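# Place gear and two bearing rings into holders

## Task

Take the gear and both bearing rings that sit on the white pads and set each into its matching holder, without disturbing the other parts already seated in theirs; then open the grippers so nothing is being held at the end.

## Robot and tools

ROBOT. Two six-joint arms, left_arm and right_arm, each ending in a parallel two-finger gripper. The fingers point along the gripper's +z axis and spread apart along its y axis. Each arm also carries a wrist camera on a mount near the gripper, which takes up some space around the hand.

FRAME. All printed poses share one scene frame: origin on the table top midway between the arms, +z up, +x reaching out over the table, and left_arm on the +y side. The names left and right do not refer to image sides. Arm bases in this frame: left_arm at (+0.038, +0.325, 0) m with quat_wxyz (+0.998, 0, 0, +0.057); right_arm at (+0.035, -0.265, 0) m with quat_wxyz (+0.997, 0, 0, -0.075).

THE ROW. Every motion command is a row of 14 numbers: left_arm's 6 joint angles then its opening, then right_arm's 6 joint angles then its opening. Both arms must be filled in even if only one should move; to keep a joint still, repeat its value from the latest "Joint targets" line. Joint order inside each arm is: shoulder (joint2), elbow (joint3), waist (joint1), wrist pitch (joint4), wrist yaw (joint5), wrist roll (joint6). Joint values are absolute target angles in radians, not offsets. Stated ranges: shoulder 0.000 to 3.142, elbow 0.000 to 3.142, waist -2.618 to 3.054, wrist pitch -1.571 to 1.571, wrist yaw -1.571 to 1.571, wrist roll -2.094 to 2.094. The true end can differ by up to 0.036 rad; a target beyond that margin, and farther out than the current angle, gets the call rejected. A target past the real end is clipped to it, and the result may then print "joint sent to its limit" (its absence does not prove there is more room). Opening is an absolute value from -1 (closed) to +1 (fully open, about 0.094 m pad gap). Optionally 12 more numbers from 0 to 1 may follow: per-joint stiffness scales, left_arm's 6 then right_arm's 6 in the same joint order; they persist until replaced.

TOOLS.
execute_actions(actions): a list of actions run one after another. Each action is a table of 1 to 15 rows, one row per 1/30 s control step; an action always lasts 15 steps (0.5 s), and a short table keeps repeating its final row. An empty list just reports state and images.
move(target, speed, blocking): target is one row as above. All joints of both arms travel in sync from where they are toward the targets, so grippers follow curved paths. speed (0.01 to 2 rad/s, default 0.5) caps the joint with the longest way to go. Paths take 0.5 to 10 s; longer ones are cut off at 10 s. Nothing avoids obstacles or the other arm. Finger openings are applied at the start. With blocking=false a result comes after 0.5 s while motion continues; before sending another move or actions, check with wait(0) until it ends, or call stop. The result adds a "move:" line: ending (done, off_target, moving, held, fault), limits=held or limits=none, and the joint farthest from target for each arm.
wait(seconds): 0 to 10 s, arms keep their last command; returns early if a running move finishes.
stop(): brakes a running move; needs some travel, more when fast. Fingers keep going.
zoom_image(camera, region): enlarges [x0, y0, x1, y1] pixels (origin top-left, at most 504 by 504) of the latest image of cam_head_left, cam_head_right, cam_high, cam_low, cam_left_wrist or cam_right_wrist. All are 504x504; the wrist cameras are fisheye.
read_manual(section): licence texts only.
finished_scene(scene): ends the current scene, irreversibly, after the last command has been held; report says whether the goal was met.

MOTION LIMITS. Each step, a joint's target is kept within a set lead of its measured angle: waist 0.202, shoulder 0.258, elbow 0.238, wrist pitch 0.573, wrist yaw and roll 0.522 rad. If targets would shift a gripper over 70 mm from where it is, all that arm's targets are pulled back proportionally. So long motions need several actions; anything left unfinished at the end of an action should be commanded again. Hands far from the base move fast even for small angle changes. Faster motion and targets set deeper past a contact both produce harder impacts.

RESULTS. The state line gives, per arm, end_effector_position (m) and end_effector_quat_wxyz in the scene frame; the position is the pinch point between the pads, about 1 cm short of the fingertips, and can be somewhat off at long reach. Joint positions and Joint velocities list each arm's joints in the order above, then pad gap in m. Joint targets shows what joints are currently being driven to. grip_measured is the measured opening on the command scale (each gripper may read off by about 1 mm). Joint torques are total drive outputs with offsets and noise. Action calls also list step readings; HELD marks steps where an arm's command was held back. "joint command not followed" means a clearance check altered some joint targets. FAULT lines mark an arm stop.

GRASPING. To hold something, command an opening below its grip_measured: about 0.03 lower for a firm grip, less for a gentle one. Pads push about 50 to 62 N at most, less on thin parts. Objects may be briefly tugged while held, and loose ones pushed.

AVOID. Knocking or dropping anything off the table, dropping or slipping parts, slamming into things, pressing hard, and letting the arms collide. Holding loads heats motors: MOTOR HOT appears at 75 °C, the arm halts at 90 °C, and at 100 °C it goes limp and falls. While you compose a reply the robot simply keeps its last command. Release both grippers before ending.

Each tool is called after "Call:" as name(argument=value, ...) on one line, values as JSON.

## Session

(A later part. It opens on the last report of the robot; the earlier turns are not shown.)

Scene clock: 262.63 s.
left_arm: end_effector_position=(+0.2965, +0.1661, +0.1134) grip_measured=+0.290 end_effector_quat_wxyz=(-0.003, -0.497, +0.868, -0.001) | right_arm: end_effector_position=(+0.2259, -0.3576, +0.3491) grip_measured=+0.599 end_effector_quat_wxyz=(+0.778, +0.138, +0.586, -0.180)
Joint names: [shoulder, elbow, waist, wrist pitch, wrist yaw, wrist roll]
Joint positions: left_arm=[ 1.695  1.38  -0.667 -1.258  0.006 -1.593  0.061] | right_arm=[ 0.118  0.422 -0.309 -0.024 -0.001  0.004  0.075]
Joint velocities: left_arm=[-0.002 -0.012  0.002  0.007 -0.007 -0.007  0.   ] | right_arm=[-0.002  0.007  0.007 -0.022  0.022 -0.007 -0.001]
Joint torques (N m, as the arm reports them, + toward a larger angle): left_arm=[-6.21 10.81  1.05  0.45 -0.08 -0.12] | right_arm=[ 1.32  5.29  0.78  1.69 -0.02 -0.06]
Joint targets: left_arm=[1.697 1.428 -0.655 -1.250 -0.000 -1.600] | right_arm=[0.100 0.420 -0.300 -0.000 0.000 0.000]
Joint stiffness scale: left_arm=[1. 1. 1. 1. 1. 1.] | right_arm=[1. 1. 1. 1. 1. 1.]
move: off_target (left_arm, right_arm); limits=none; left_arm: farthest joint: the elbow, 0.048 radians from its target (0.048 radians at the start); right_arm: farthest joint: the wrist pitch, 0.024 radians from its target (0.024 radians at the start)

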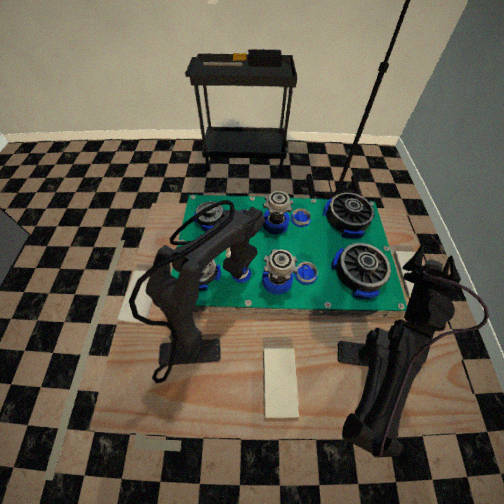

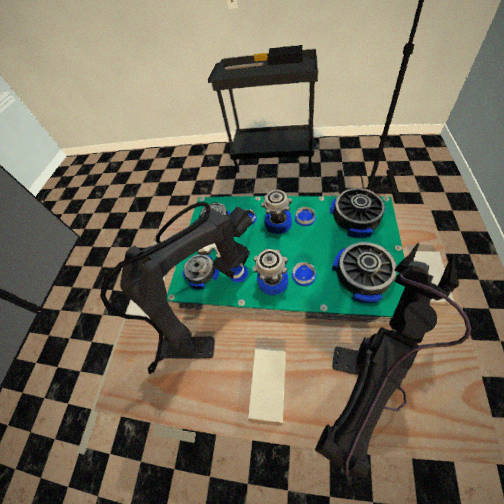

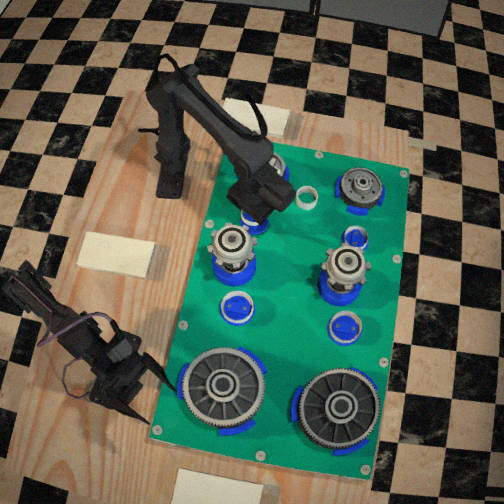

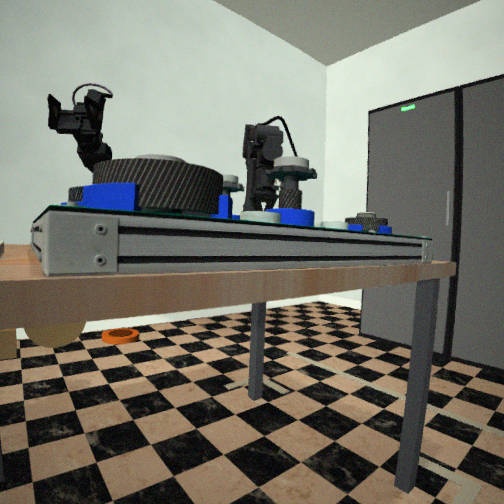

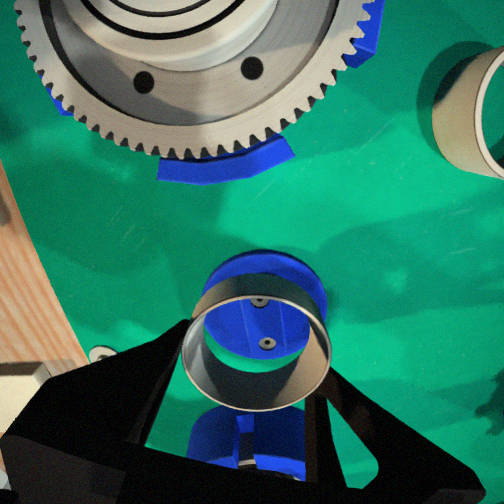

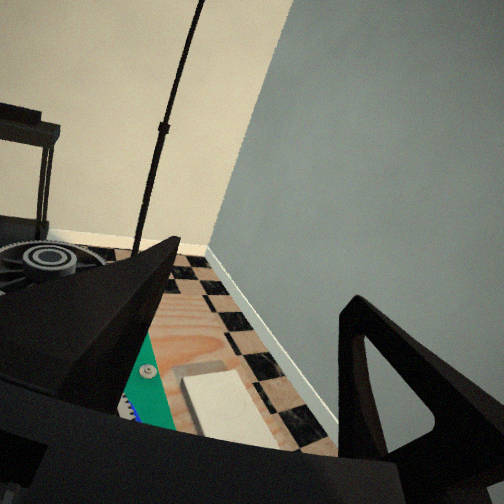

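Call:
move(target=[1.711,1.40,-0.650,-1.237,0,-1.6,0.23, 0.1,0.42,-0.3,0,0,0,0.6], speed=0.05)

Call:
zoom_image(camera="cam_left_wrist", region=[150,220,370,440])

Scene clock: 264.33 s.
left_arm: end_effector_position=(+0.3005, +0.1668, +0.1093) grip_measured=+0.290 end_effector_quat_wxyz=(-0.003, -0.501, +0.866, -0.000) | right_arm: end_effector_position=(+0.2259, -0.3576, +0.3491) grip_measured=+0.599 end_effector_quat_wxyz=(+0.778, +0.138, +0.586, -0.180)
Joint names: [shoulder, elbow, waist, wrist pitch, wrist yaw, wrist roll]
Joint positions: left_arm=[ 1.709  1.38  -0.659 -1.245  0.006 -1.593  0.061] | right_arm=[ 0.118  0.422 -0.309 -0.024 -0.001  0.004  0.075]
Joint velocities: left_arm=[-0.007  0.007 -0.022 -0.007  0.007  0.022 -0.001] | right_arm=[ 0.002 -0.017  0.012 -0.022  0.022 -0.051  0.   ]
Joint torques (N m, as the arm reports them, + toward a larger angle): left_arm=[-6.37  8.25  0.66  0.42 -0.09 -0.11] | right_arm=[ 1.29  5.27  0.8   1.69 -0.01 -0.07]
Joint targets: left_arm=[1.711 1.400 -0.650 -1.237 -0.000 -1.600] | right_arm=[0.100 0.420 -0.300 -0.000 -0.000 0.000]
Joint stiffness scale: left_arm=[1. 1. 1. 1. 1. 1.] | right_arm=[1. 1. 1. 1. 1. 1.]
move: off_target (right_arm); limits=none; left_arm: farthest joint: the elbow, 0.020 radians from its target (0.020 radians at the start); right_arm: farthest joint: the wrist pitch, 0.024 radians from its target (0.024 radians at the start)

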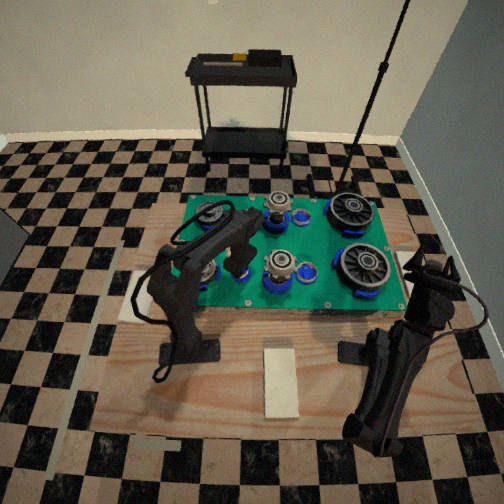

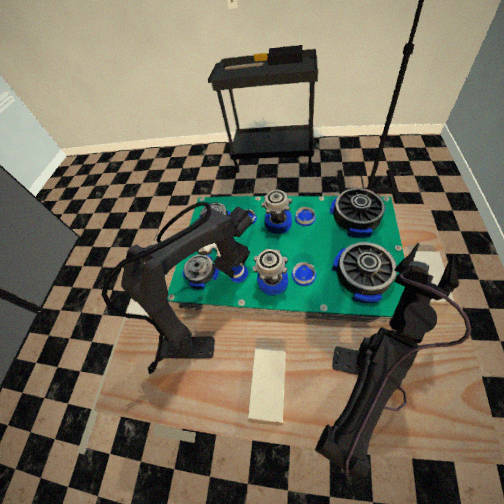

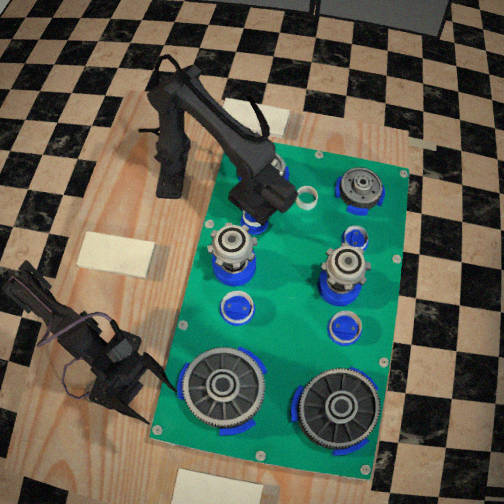

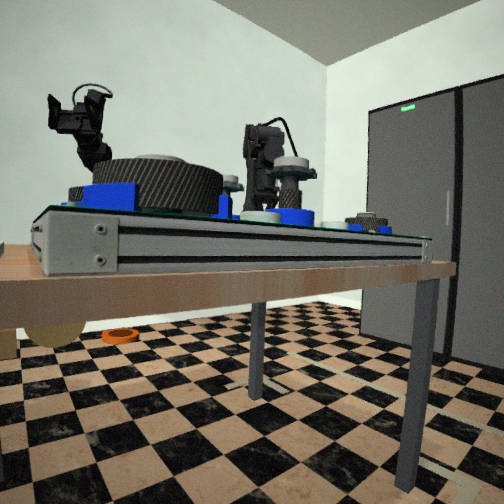

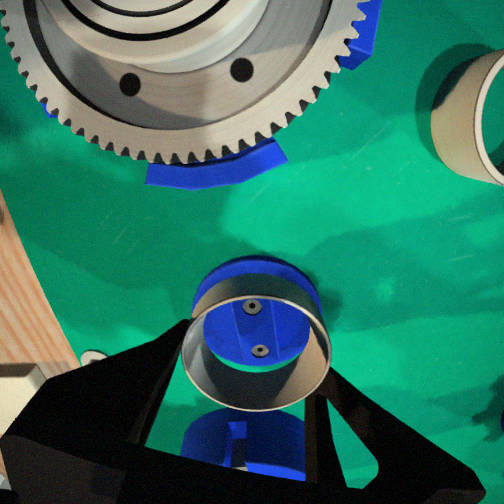

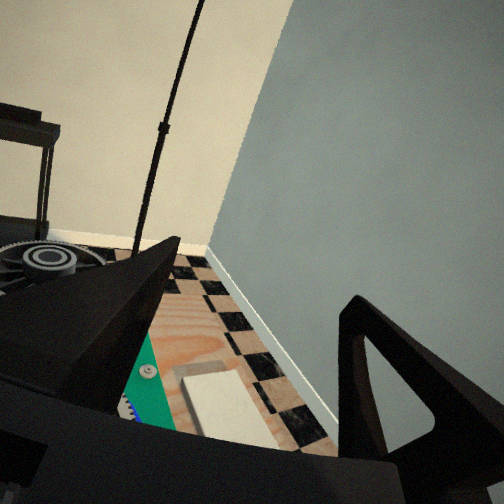

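Region (150, 220, 370, 440) of cam_left_wrist's 504x504 image, scaled by 2.291, with more detail than that image has.

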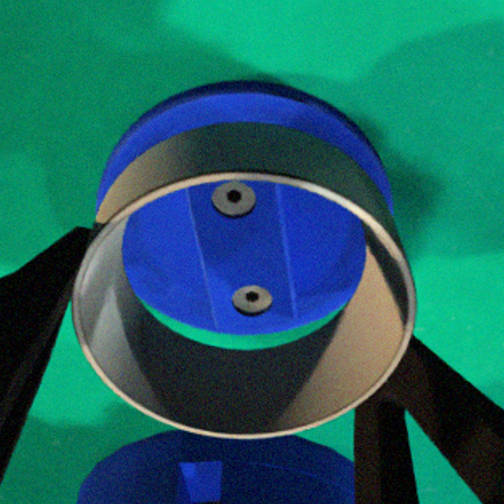

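Call:
move(target=[1.711,1.331,-0.655,-1.198,0,-1.6,0.23, 0.1,0.42,-0.3,0,0,0,0.6], speed=0.05)

Call:
zoom_image(camera="cam_left_wrist", region=[150,220,370,440])

Scene clock: 266.17 s.
left_arm: end_effector_position=(+0.3002, +0.1670, +0.1001) grip_measured=+0.290 end_effector_quat_wxyz=(-0.003, -0.501, +0.866, -0.001) | right_arm: end_effector_position=(+0.2259, -0.3576, +0.3491) grip_measured=+0.599 end_effector_quat_wxyz=(+0.778, +0.138, +0.586, -0.180)
Joint names: [shoulder, elbow, waist, wrist pitch, wrist yaw, wrist roll]
Joint positions: left_arm=[ 1.709  1.343 -0.659 -1.206  0.006 -1.593  0.061] | right_arm=[ 0.118  0.422 -0.309 -0.024 -0.001  0.004  0.075]
Joint velocities: left_arm=[-0.017  0.002 -0.012  0.022 -0.007  0.037  0.001] | right_arm=[-0.002  0.002 -0.002 -0.037  0.037 -0.037 -0.   ]
Joint torques (N m, as the arm reports them, + toward a larger angle): left_arm=[-6.3   5.37  0.33  0.46 -0.07 -0.11] | right_arm=[ 1.32  5.23  0.78  1.69 -0.04 -0.07]
Joint targets: left_arm=[1.711 1.331 -0.655 -1.198 0.000 -1.600] | right_arm=[0.100 0.420 -0.300 0.000 0.000 -0.000]
Joint stiffness scale: left_arm=[1. 1. 1. 1. 1. 1.] | right_arm=[1. 1. 1. 1. 1. 1.]
move: off_target (right_arm); limits=none; left_arm: farthest joint: the elbow, 0.012 radians from its target (0.049 radians at the start); right_arm: farthest joint: the wrist pitch, 0.024 radians from its target (0.024 radians at the start)

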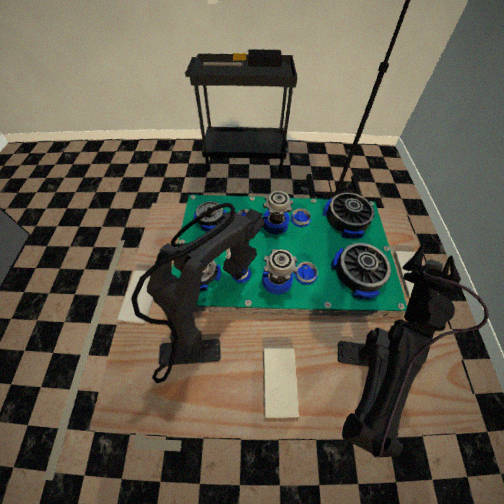

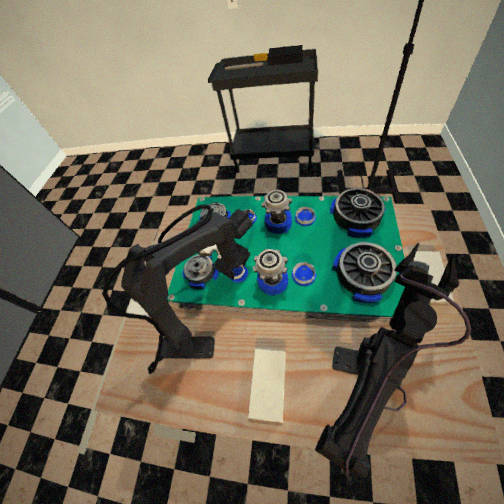

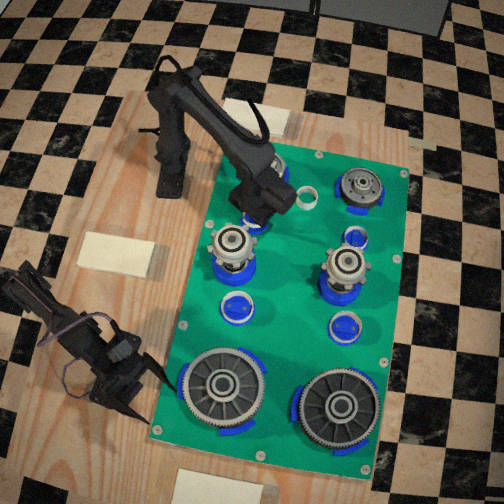

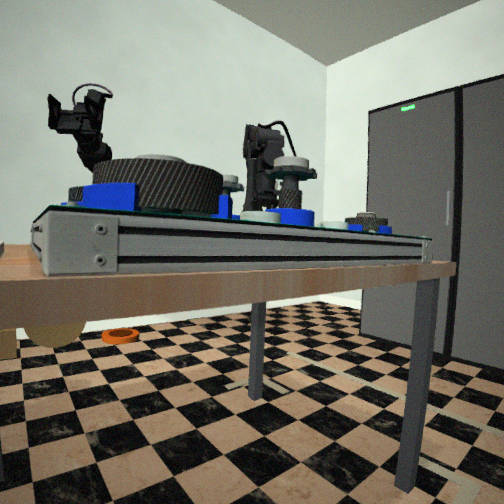

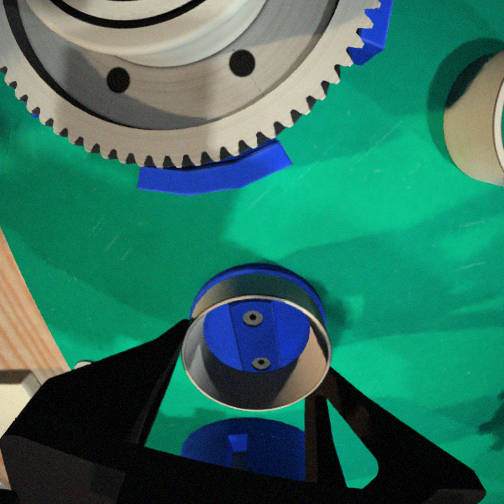

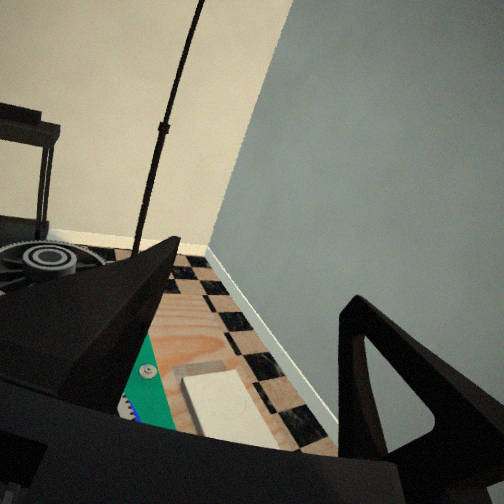

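Region (150, 220, 370, 440) of cam_left_wrist's 504x504 image, scaled by 2.291, with more detail than that image has.

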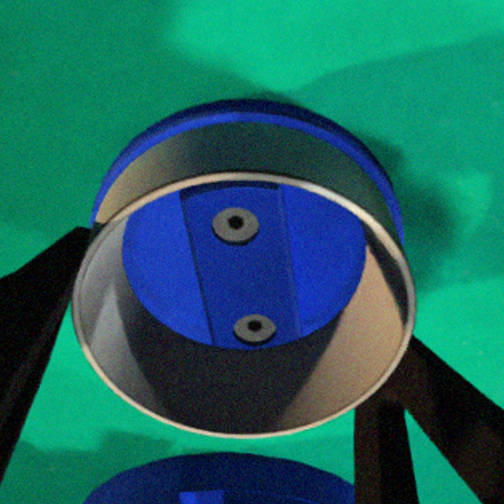

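Call:
move(target=[1.711,1.295,-0.655,-1.162,0,-1.6,0.23, 0.1,0.42,-0.3,0,0,0,0.6], speed=0.04)

Call:
zoom_image(camera="cam_left_wrist", region=[150,220,370,440])

Scene clock: 267.93 s.
left_arm: end_effector_position=(+0.3035, +0.1643, +0.0963) grip_measured=+0.290 end_effector_quat_wxyz=(+0.000, -0.501, +0.866, -0.010) | right_arm: end_effector_position=(+0.2259, -0.3576, +0.3491) grip_measured=+0.599 end_effector_quat_wxyz=(+0.778, +0.138, +0.586, -0.180)
Joint names: [shoulder, elbow, waist, wrist pitch, wrist yaw, wrist roll]
Joint positions: left_arm=[ 1.709  1.328 -0.659 -1.172  0.009 -1.593  0.061] | right_arm=[ 0.118  0.422 -0.309 -0.024 -0.001  0.004  0.075]
Joint velocities: left_arm=[ 0.002  0.002  0.002  0.037 -0.037 -0.037  0.001] | right_arm=[-0.007  0.007 -0.002  0.066 -0.022 -0.022  0.   ]
Joint torques (N m, as the arm reports them, + toward a larger angle): left_arm=[-6.3   3.58  0.37  0.52 -0.08 -0.1 ] | right_arm=[ 1.33  5.29  0.74  1.69 -0.02 -0.06]
Joint targets: left_arm=[1.711 1.295 -0.655 -1.162 0.000 -1.600] | right_arm=[0.100 0.420 -0.300 -0.000 -0.000 -0.000]
Joint stiffness scale: left_arm=[1. 1. 1. 1. 1. 1.] | right_arm=[1. 1. 1. 1. 1. 1.]
move: off_target (left_arm, right_arm); limits=none; left_arm: farthest joint: the elbow, 0.033 radians from its target (0.048 radians at the start); right_arm: farthest joint: the wrist pitch, 0.024 radians from its target (0.024 radians at the start)

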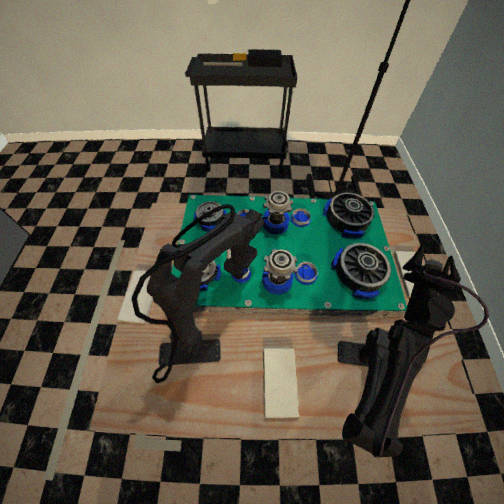

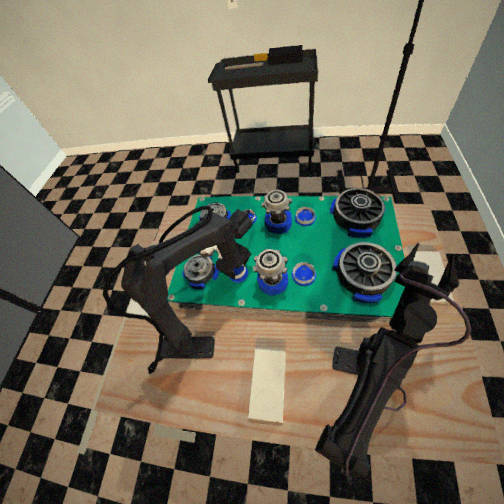

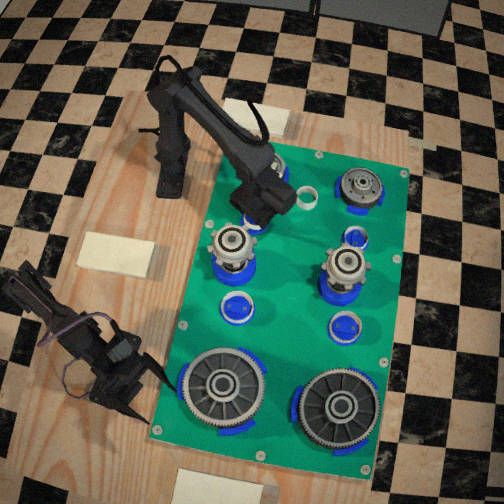

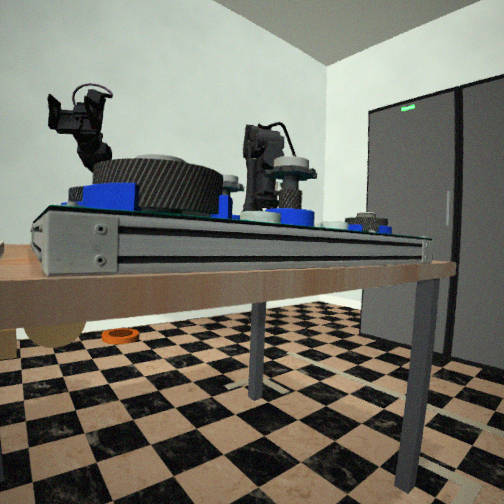

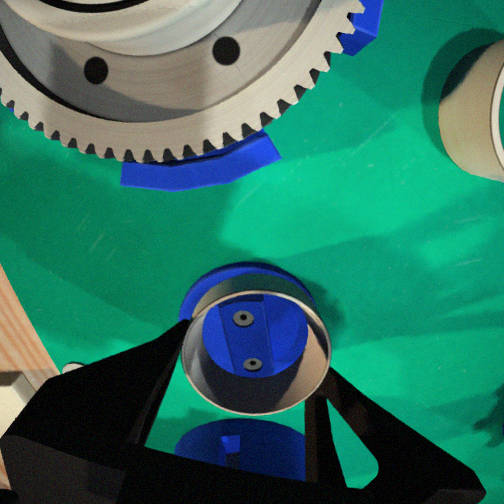

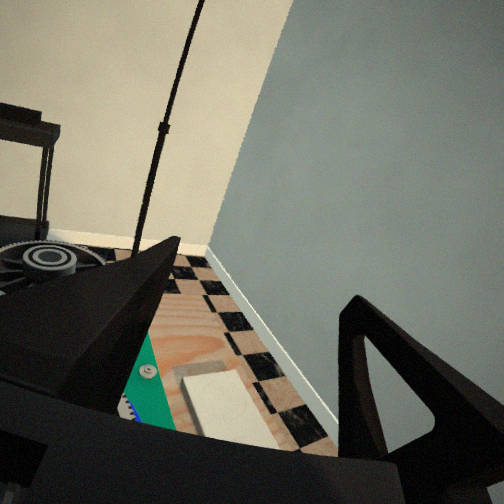

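Region (150, 220, 370, 440) of cam_left_wrist's 504x504 image, scaled by 2.291, with more detail than that image has.

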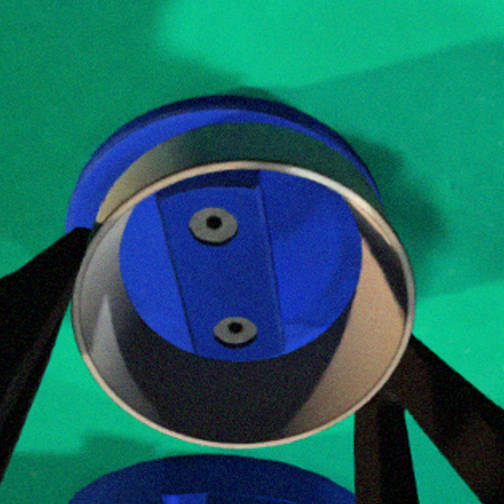

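Call:
move(target=[1.711,1.382,-0.677,-1.216,0,-1.6,0.23, 0.1,0.42,-0.3,0,0,0,0.6], speed=0.06)

Call:
zoom_image(camera="cam_left_wrist", region=[150,220,370,440])

Scene clock: 270.10 s.
left_arm: end_effector_position=(+0.3007, +0.1625, +0.1005) grip_measured=+0.290 end_effector_quat_wxyz=(-0.002, -0.497, +0.868, -0.007) | right_arm: end_effector_position=(+0.2259, -0.3576, +0.3491) grip_measured=+0.599 end_effector_quat_wxyz=(+0.778, +0.138, +0.586, -0.180)
Joint names: [shoulder, elbow, waist, wrist pitch, wrist yaw, wrist roll]
Joint positions: left_arm=[ 1.709  1.345 -0.668 -1.197  0.01  -1.593  0.061] | right_arm=[ 0.118  0.422 -0.309 -0.024 -0.001  0.004  0.075]
Joint velocities: left_arm=[-0.007  0.007 -0.002 -0.051  0.022 -0.022 -0.   ] | right_arm=[ 0.002 -0.002 -0.032 -0.037  0.066 -0.007  0.   ]
Joint torques (N m, as the arm reports them, + toward a larger angle): left_arm=[-6.28  9.77 -0.67  0.14 -0.12 -0.11] | right_arm=[ 1.31  5.29  0.79  1.69 -0.02 -0.06]
Joint targets: left_arm=[1.711 1.382 -0.677 -1.216 0.000 -1.600] | right_arm=[0.100 0.420 -0.300 -0.000 0.000 0.000]
Joint stiffness scale: left_arm=[1. 1. 1. 1. 1. 1.] | right_arm=[1. 1. 1. 1. 1. 1.]
move: off_target (left_arm, right_arm); limits=none; left_arm: farthest joint: the elbow, 0.037 radians from its target (0.054 radians at the start); right_arm: farthest joint: the wrist pitch, 0.024 radians from its target (0.024 radians at the start)

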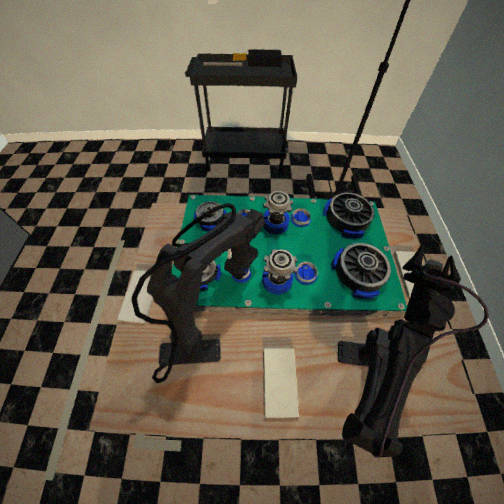

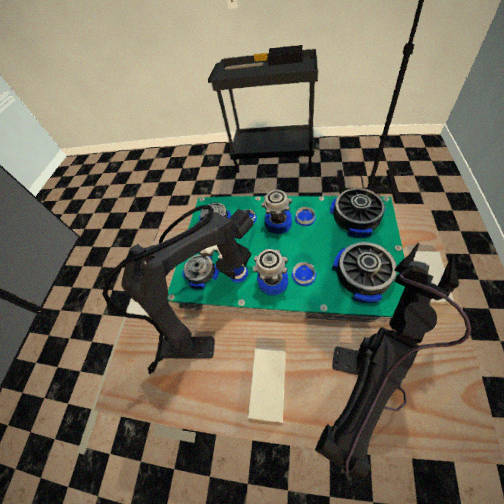

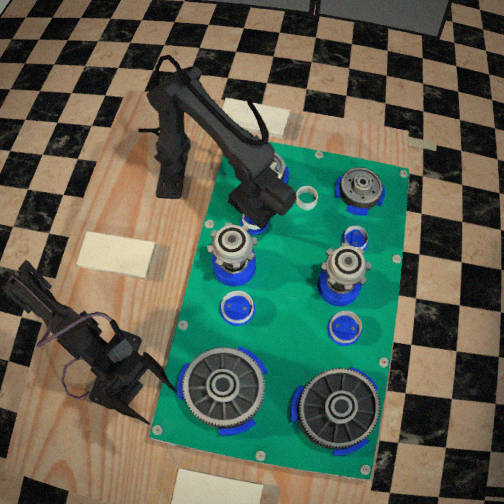

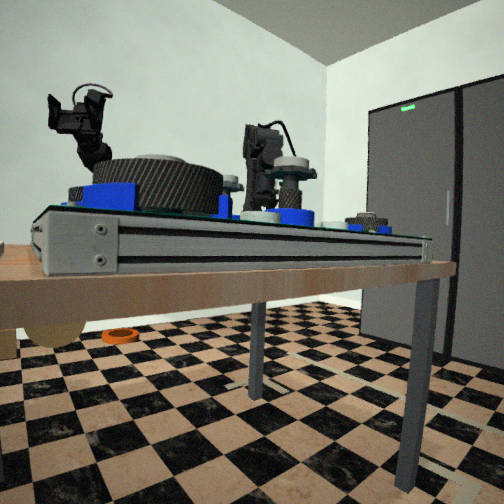

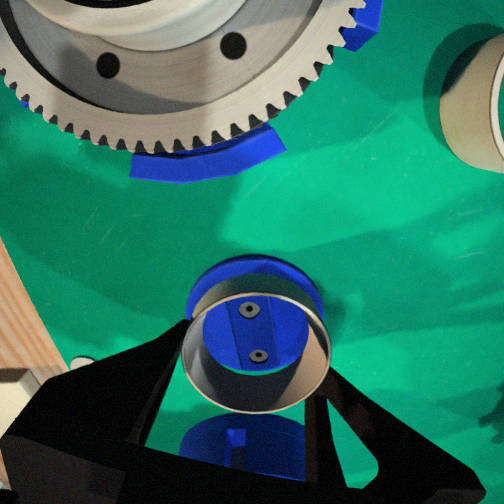

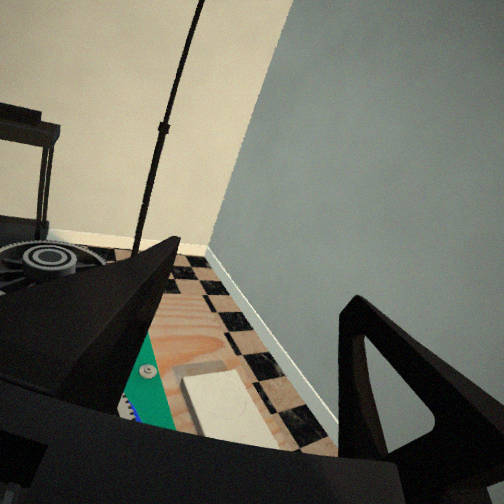

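Region (150, 220, 370, 440) of cam_left_wrist's 504x504 image, scaled by 2.291, with more detail than that image has.

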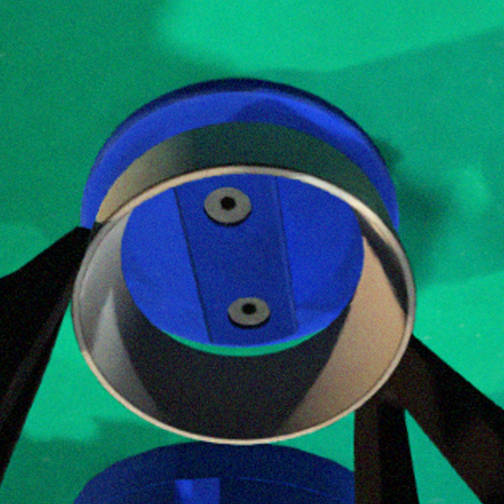

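Call:
move(target=[1.711,1.312,-0.668,-1.178,0,-1.6,0.23, 0.1,0.42,-0.3,0,0,0,0.6], speed=0.04)

Call:
zoom_image(camera="cam_left_wrist", region=[150,220,370,440])

Scene clock: 271.70 s.
left_arm: end_effector_position=(+0.2998, +0.1627, +0.0957) grip_measured=+0.290 end_effector_quat_wxyz=(-0.003, -0.497, +0.868, -0.007) | right_arm: end_effector_position=(+0.2259, -0.3576, +0.3491) grip_measured=+0.599 end_effector_quat_wxyz=(+0.778, +0.138, +0.586, -0.180)
Joint names: [shoulder, elbow, waist, wrist pitch, wrist yaw, wrist roll]
Joint positions: left_arm=[ 1.709  1.326 -0.668 -1.178  0.012 -1.593  0.061] | right_arm=[ 0.118  0.422 -0.309 -0.024 -0.001  0.004  0.075]
Joint velocities: left_arm=[ 0.007  0.002  0.007  0.051 -0.037  0.007 -0.001] | right_arm=[-0.002  0.022  0.007 -0.007 -0.022 -0.066 -0.   ]
Joint torques (N m, as the arm reports them, + toward a larger angle): left_arm=[-6.34  5.27  0.03  0.37 -0.12 -0.09] | right_arm=[ 1.35  5.32  0.71  1.68 -0.03 -0.06]
Joint targets: left_arm=[1.711 1.312 -0.668 -1.178 -0.000 -1.600] | right_arm=[0.100 0.420 -0.300 0.000 -0.000 -0.000]
Joint stiffness scale: left_arm=[1. 1. 1. 1. 1. 1.] | right_arm=[1. 1. 1. 1. 1. 1.]
move: off_target (right_arm); limits=none; left_arm: farthest joint: the elbow, 0.014 radians from its target (0.033 radians at the start); right_arm: farthest joint: the wrist pitch, 0.024 radians from its target (0.024 radians at the start)

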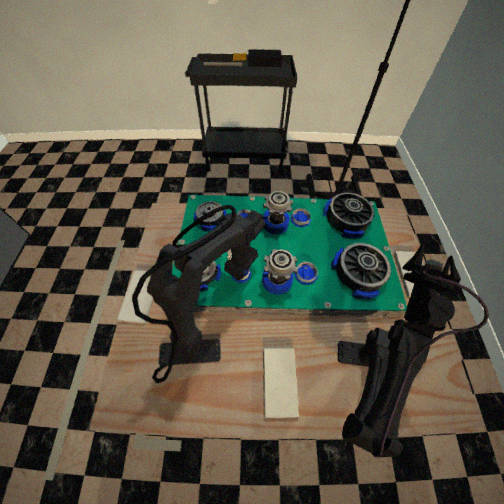

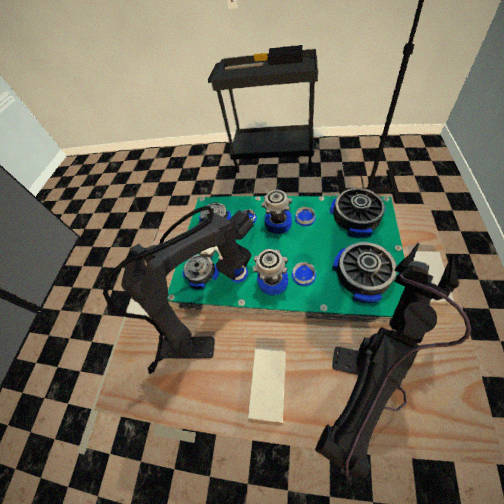

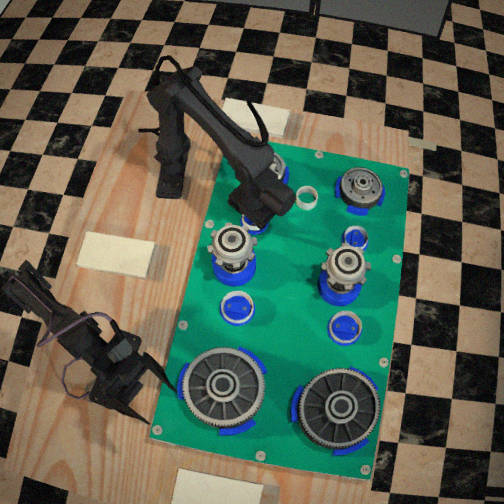

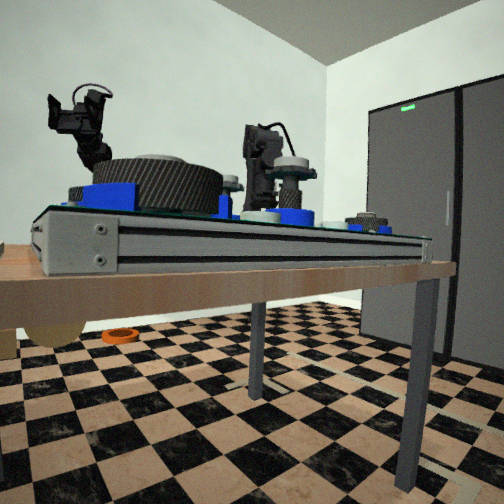

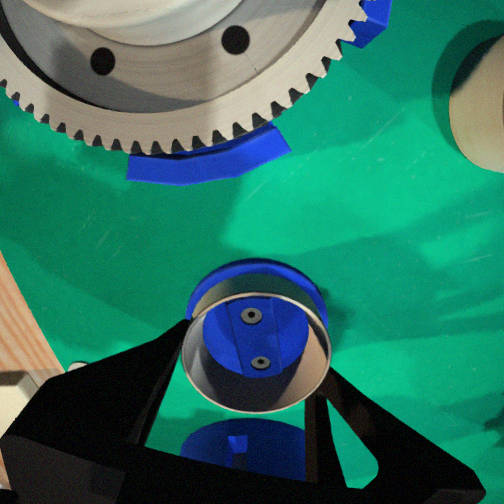

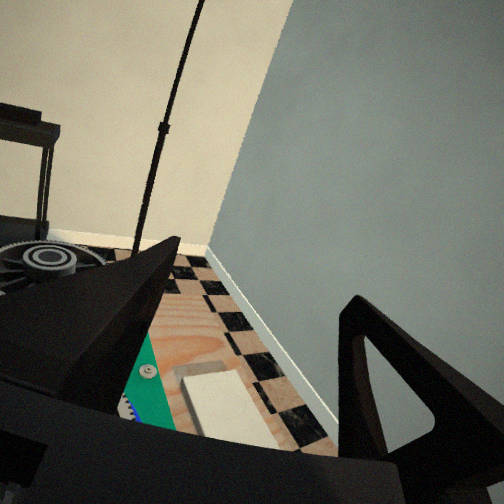

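Region (150, 220, 370, 440) of cam_left_wrist's 504x504 image, scaled by 2.291, with more detail than that image has.

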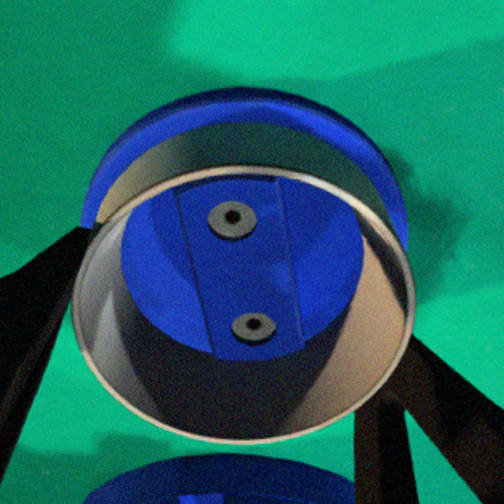

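Bar is entering. Continue down.

Call:
move(target=[1.711,1.28,-0.668,-1.146,0,-1.6,0.23, 0.1,0.42,-0.3,0,0,0,0.6], speed=0.04)

Call:
zoom_image(camera="cam_left_wrist", region=[150,220,370,440])

Scene clock: 273.27 s.
left_arm: end_effector_position=(+0.2996, +0.1623, +0.0916) grip_measured=+0.290 end_effector_quat_wxyz=(-0.003, -0.497, +0.868, -0.009) | right_arm: end_effector_position=(+0.2259, -0.3576, +0.3491) grip_measured=+0.599 end_effector_quat_wxyz=(+0.778, +0.138, +0.586, -0.180)
Joint names: [shoulder, elbow, waist, wrist pitch, wrist yaw, wrist roll]
Joint positions: left_arm=[ 1.709  1.309 -0.668 -1.159  0.014 -1.593  0.061] | right_arm=[ 0.118  0.422 -0.309 -0.024 -0.001  0.004  0.075]
Joint velocities: left_arm=[ 0.002  0.002 -0.002  0.022  0.037 -0.022  0.   ] | right_arm=[ 0.002 -0.002 -0.002 -0.022 -0.007 -0.022  0.001]
Joint torques (N m, as the arm reports them, + toward a larger angle): left_arm=[-6.33  3.92  0.03  0.55 -0.15 -0.09] | right_arm=[ 1.36  5.3   0.74  1.68 -0.04 -0.06]
Joint targets: left_arm=[1.711 1.280 -0.668 -1.146 0.000 -1.600] | right_arm=[0.100 0.420 -0.300 -0.000 -0.000 0.000]
Joint stiffness scale: left_arm=[1. 1. 1. 1. 1. 1.] | right_arm=[1. 1. 1. 1. 1. 1.]
move: off_target (left_arm, right_arm); limits=none; left_arm: farthest joint: the elbow, 0.029 radians from its target (0.046 radians at the start); right_arm: farthest joint: the wrist pitch, 0.024 radians from its target (0.024 radians at the start)

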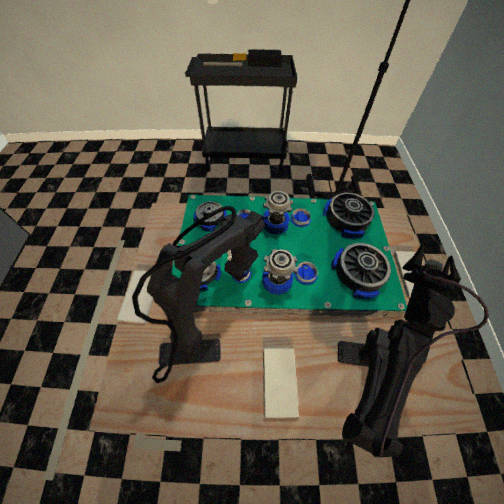

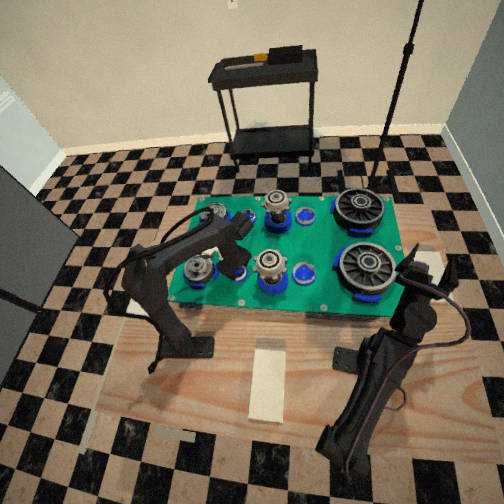

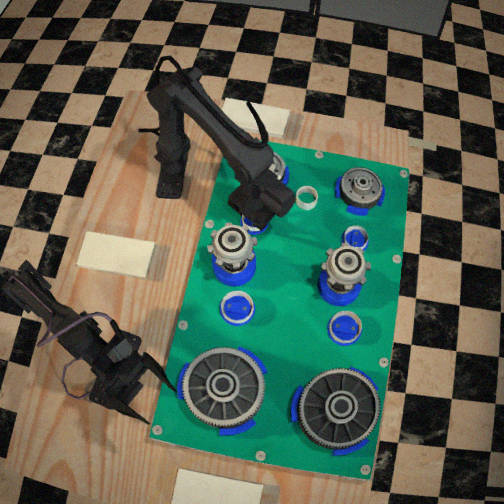

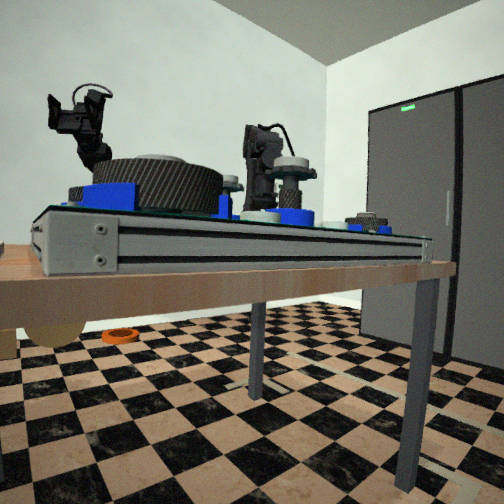

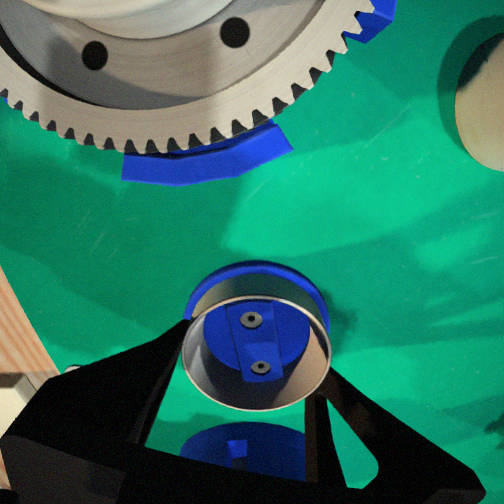

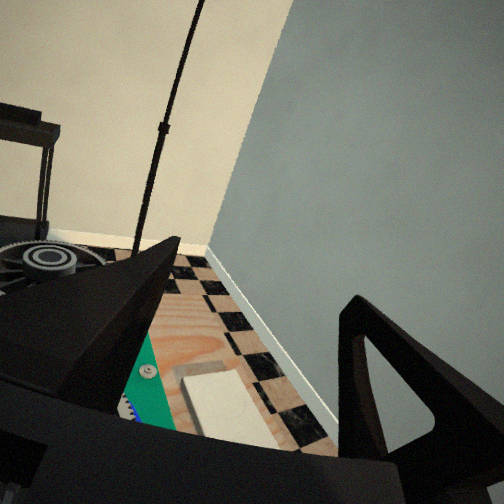

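Region (150, 220, 370, 440) of cam_left_wrist's 504x504 image, scaled by 2.291, with more detail than that image has.

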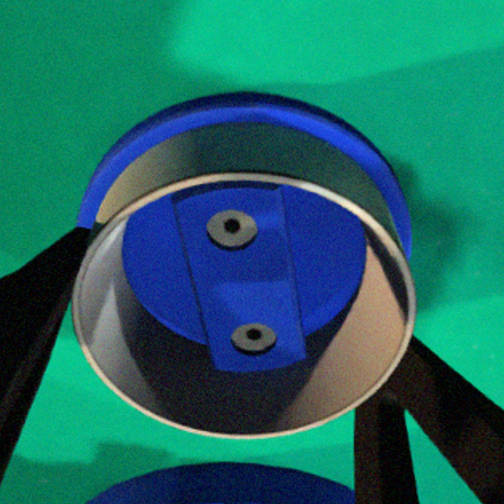

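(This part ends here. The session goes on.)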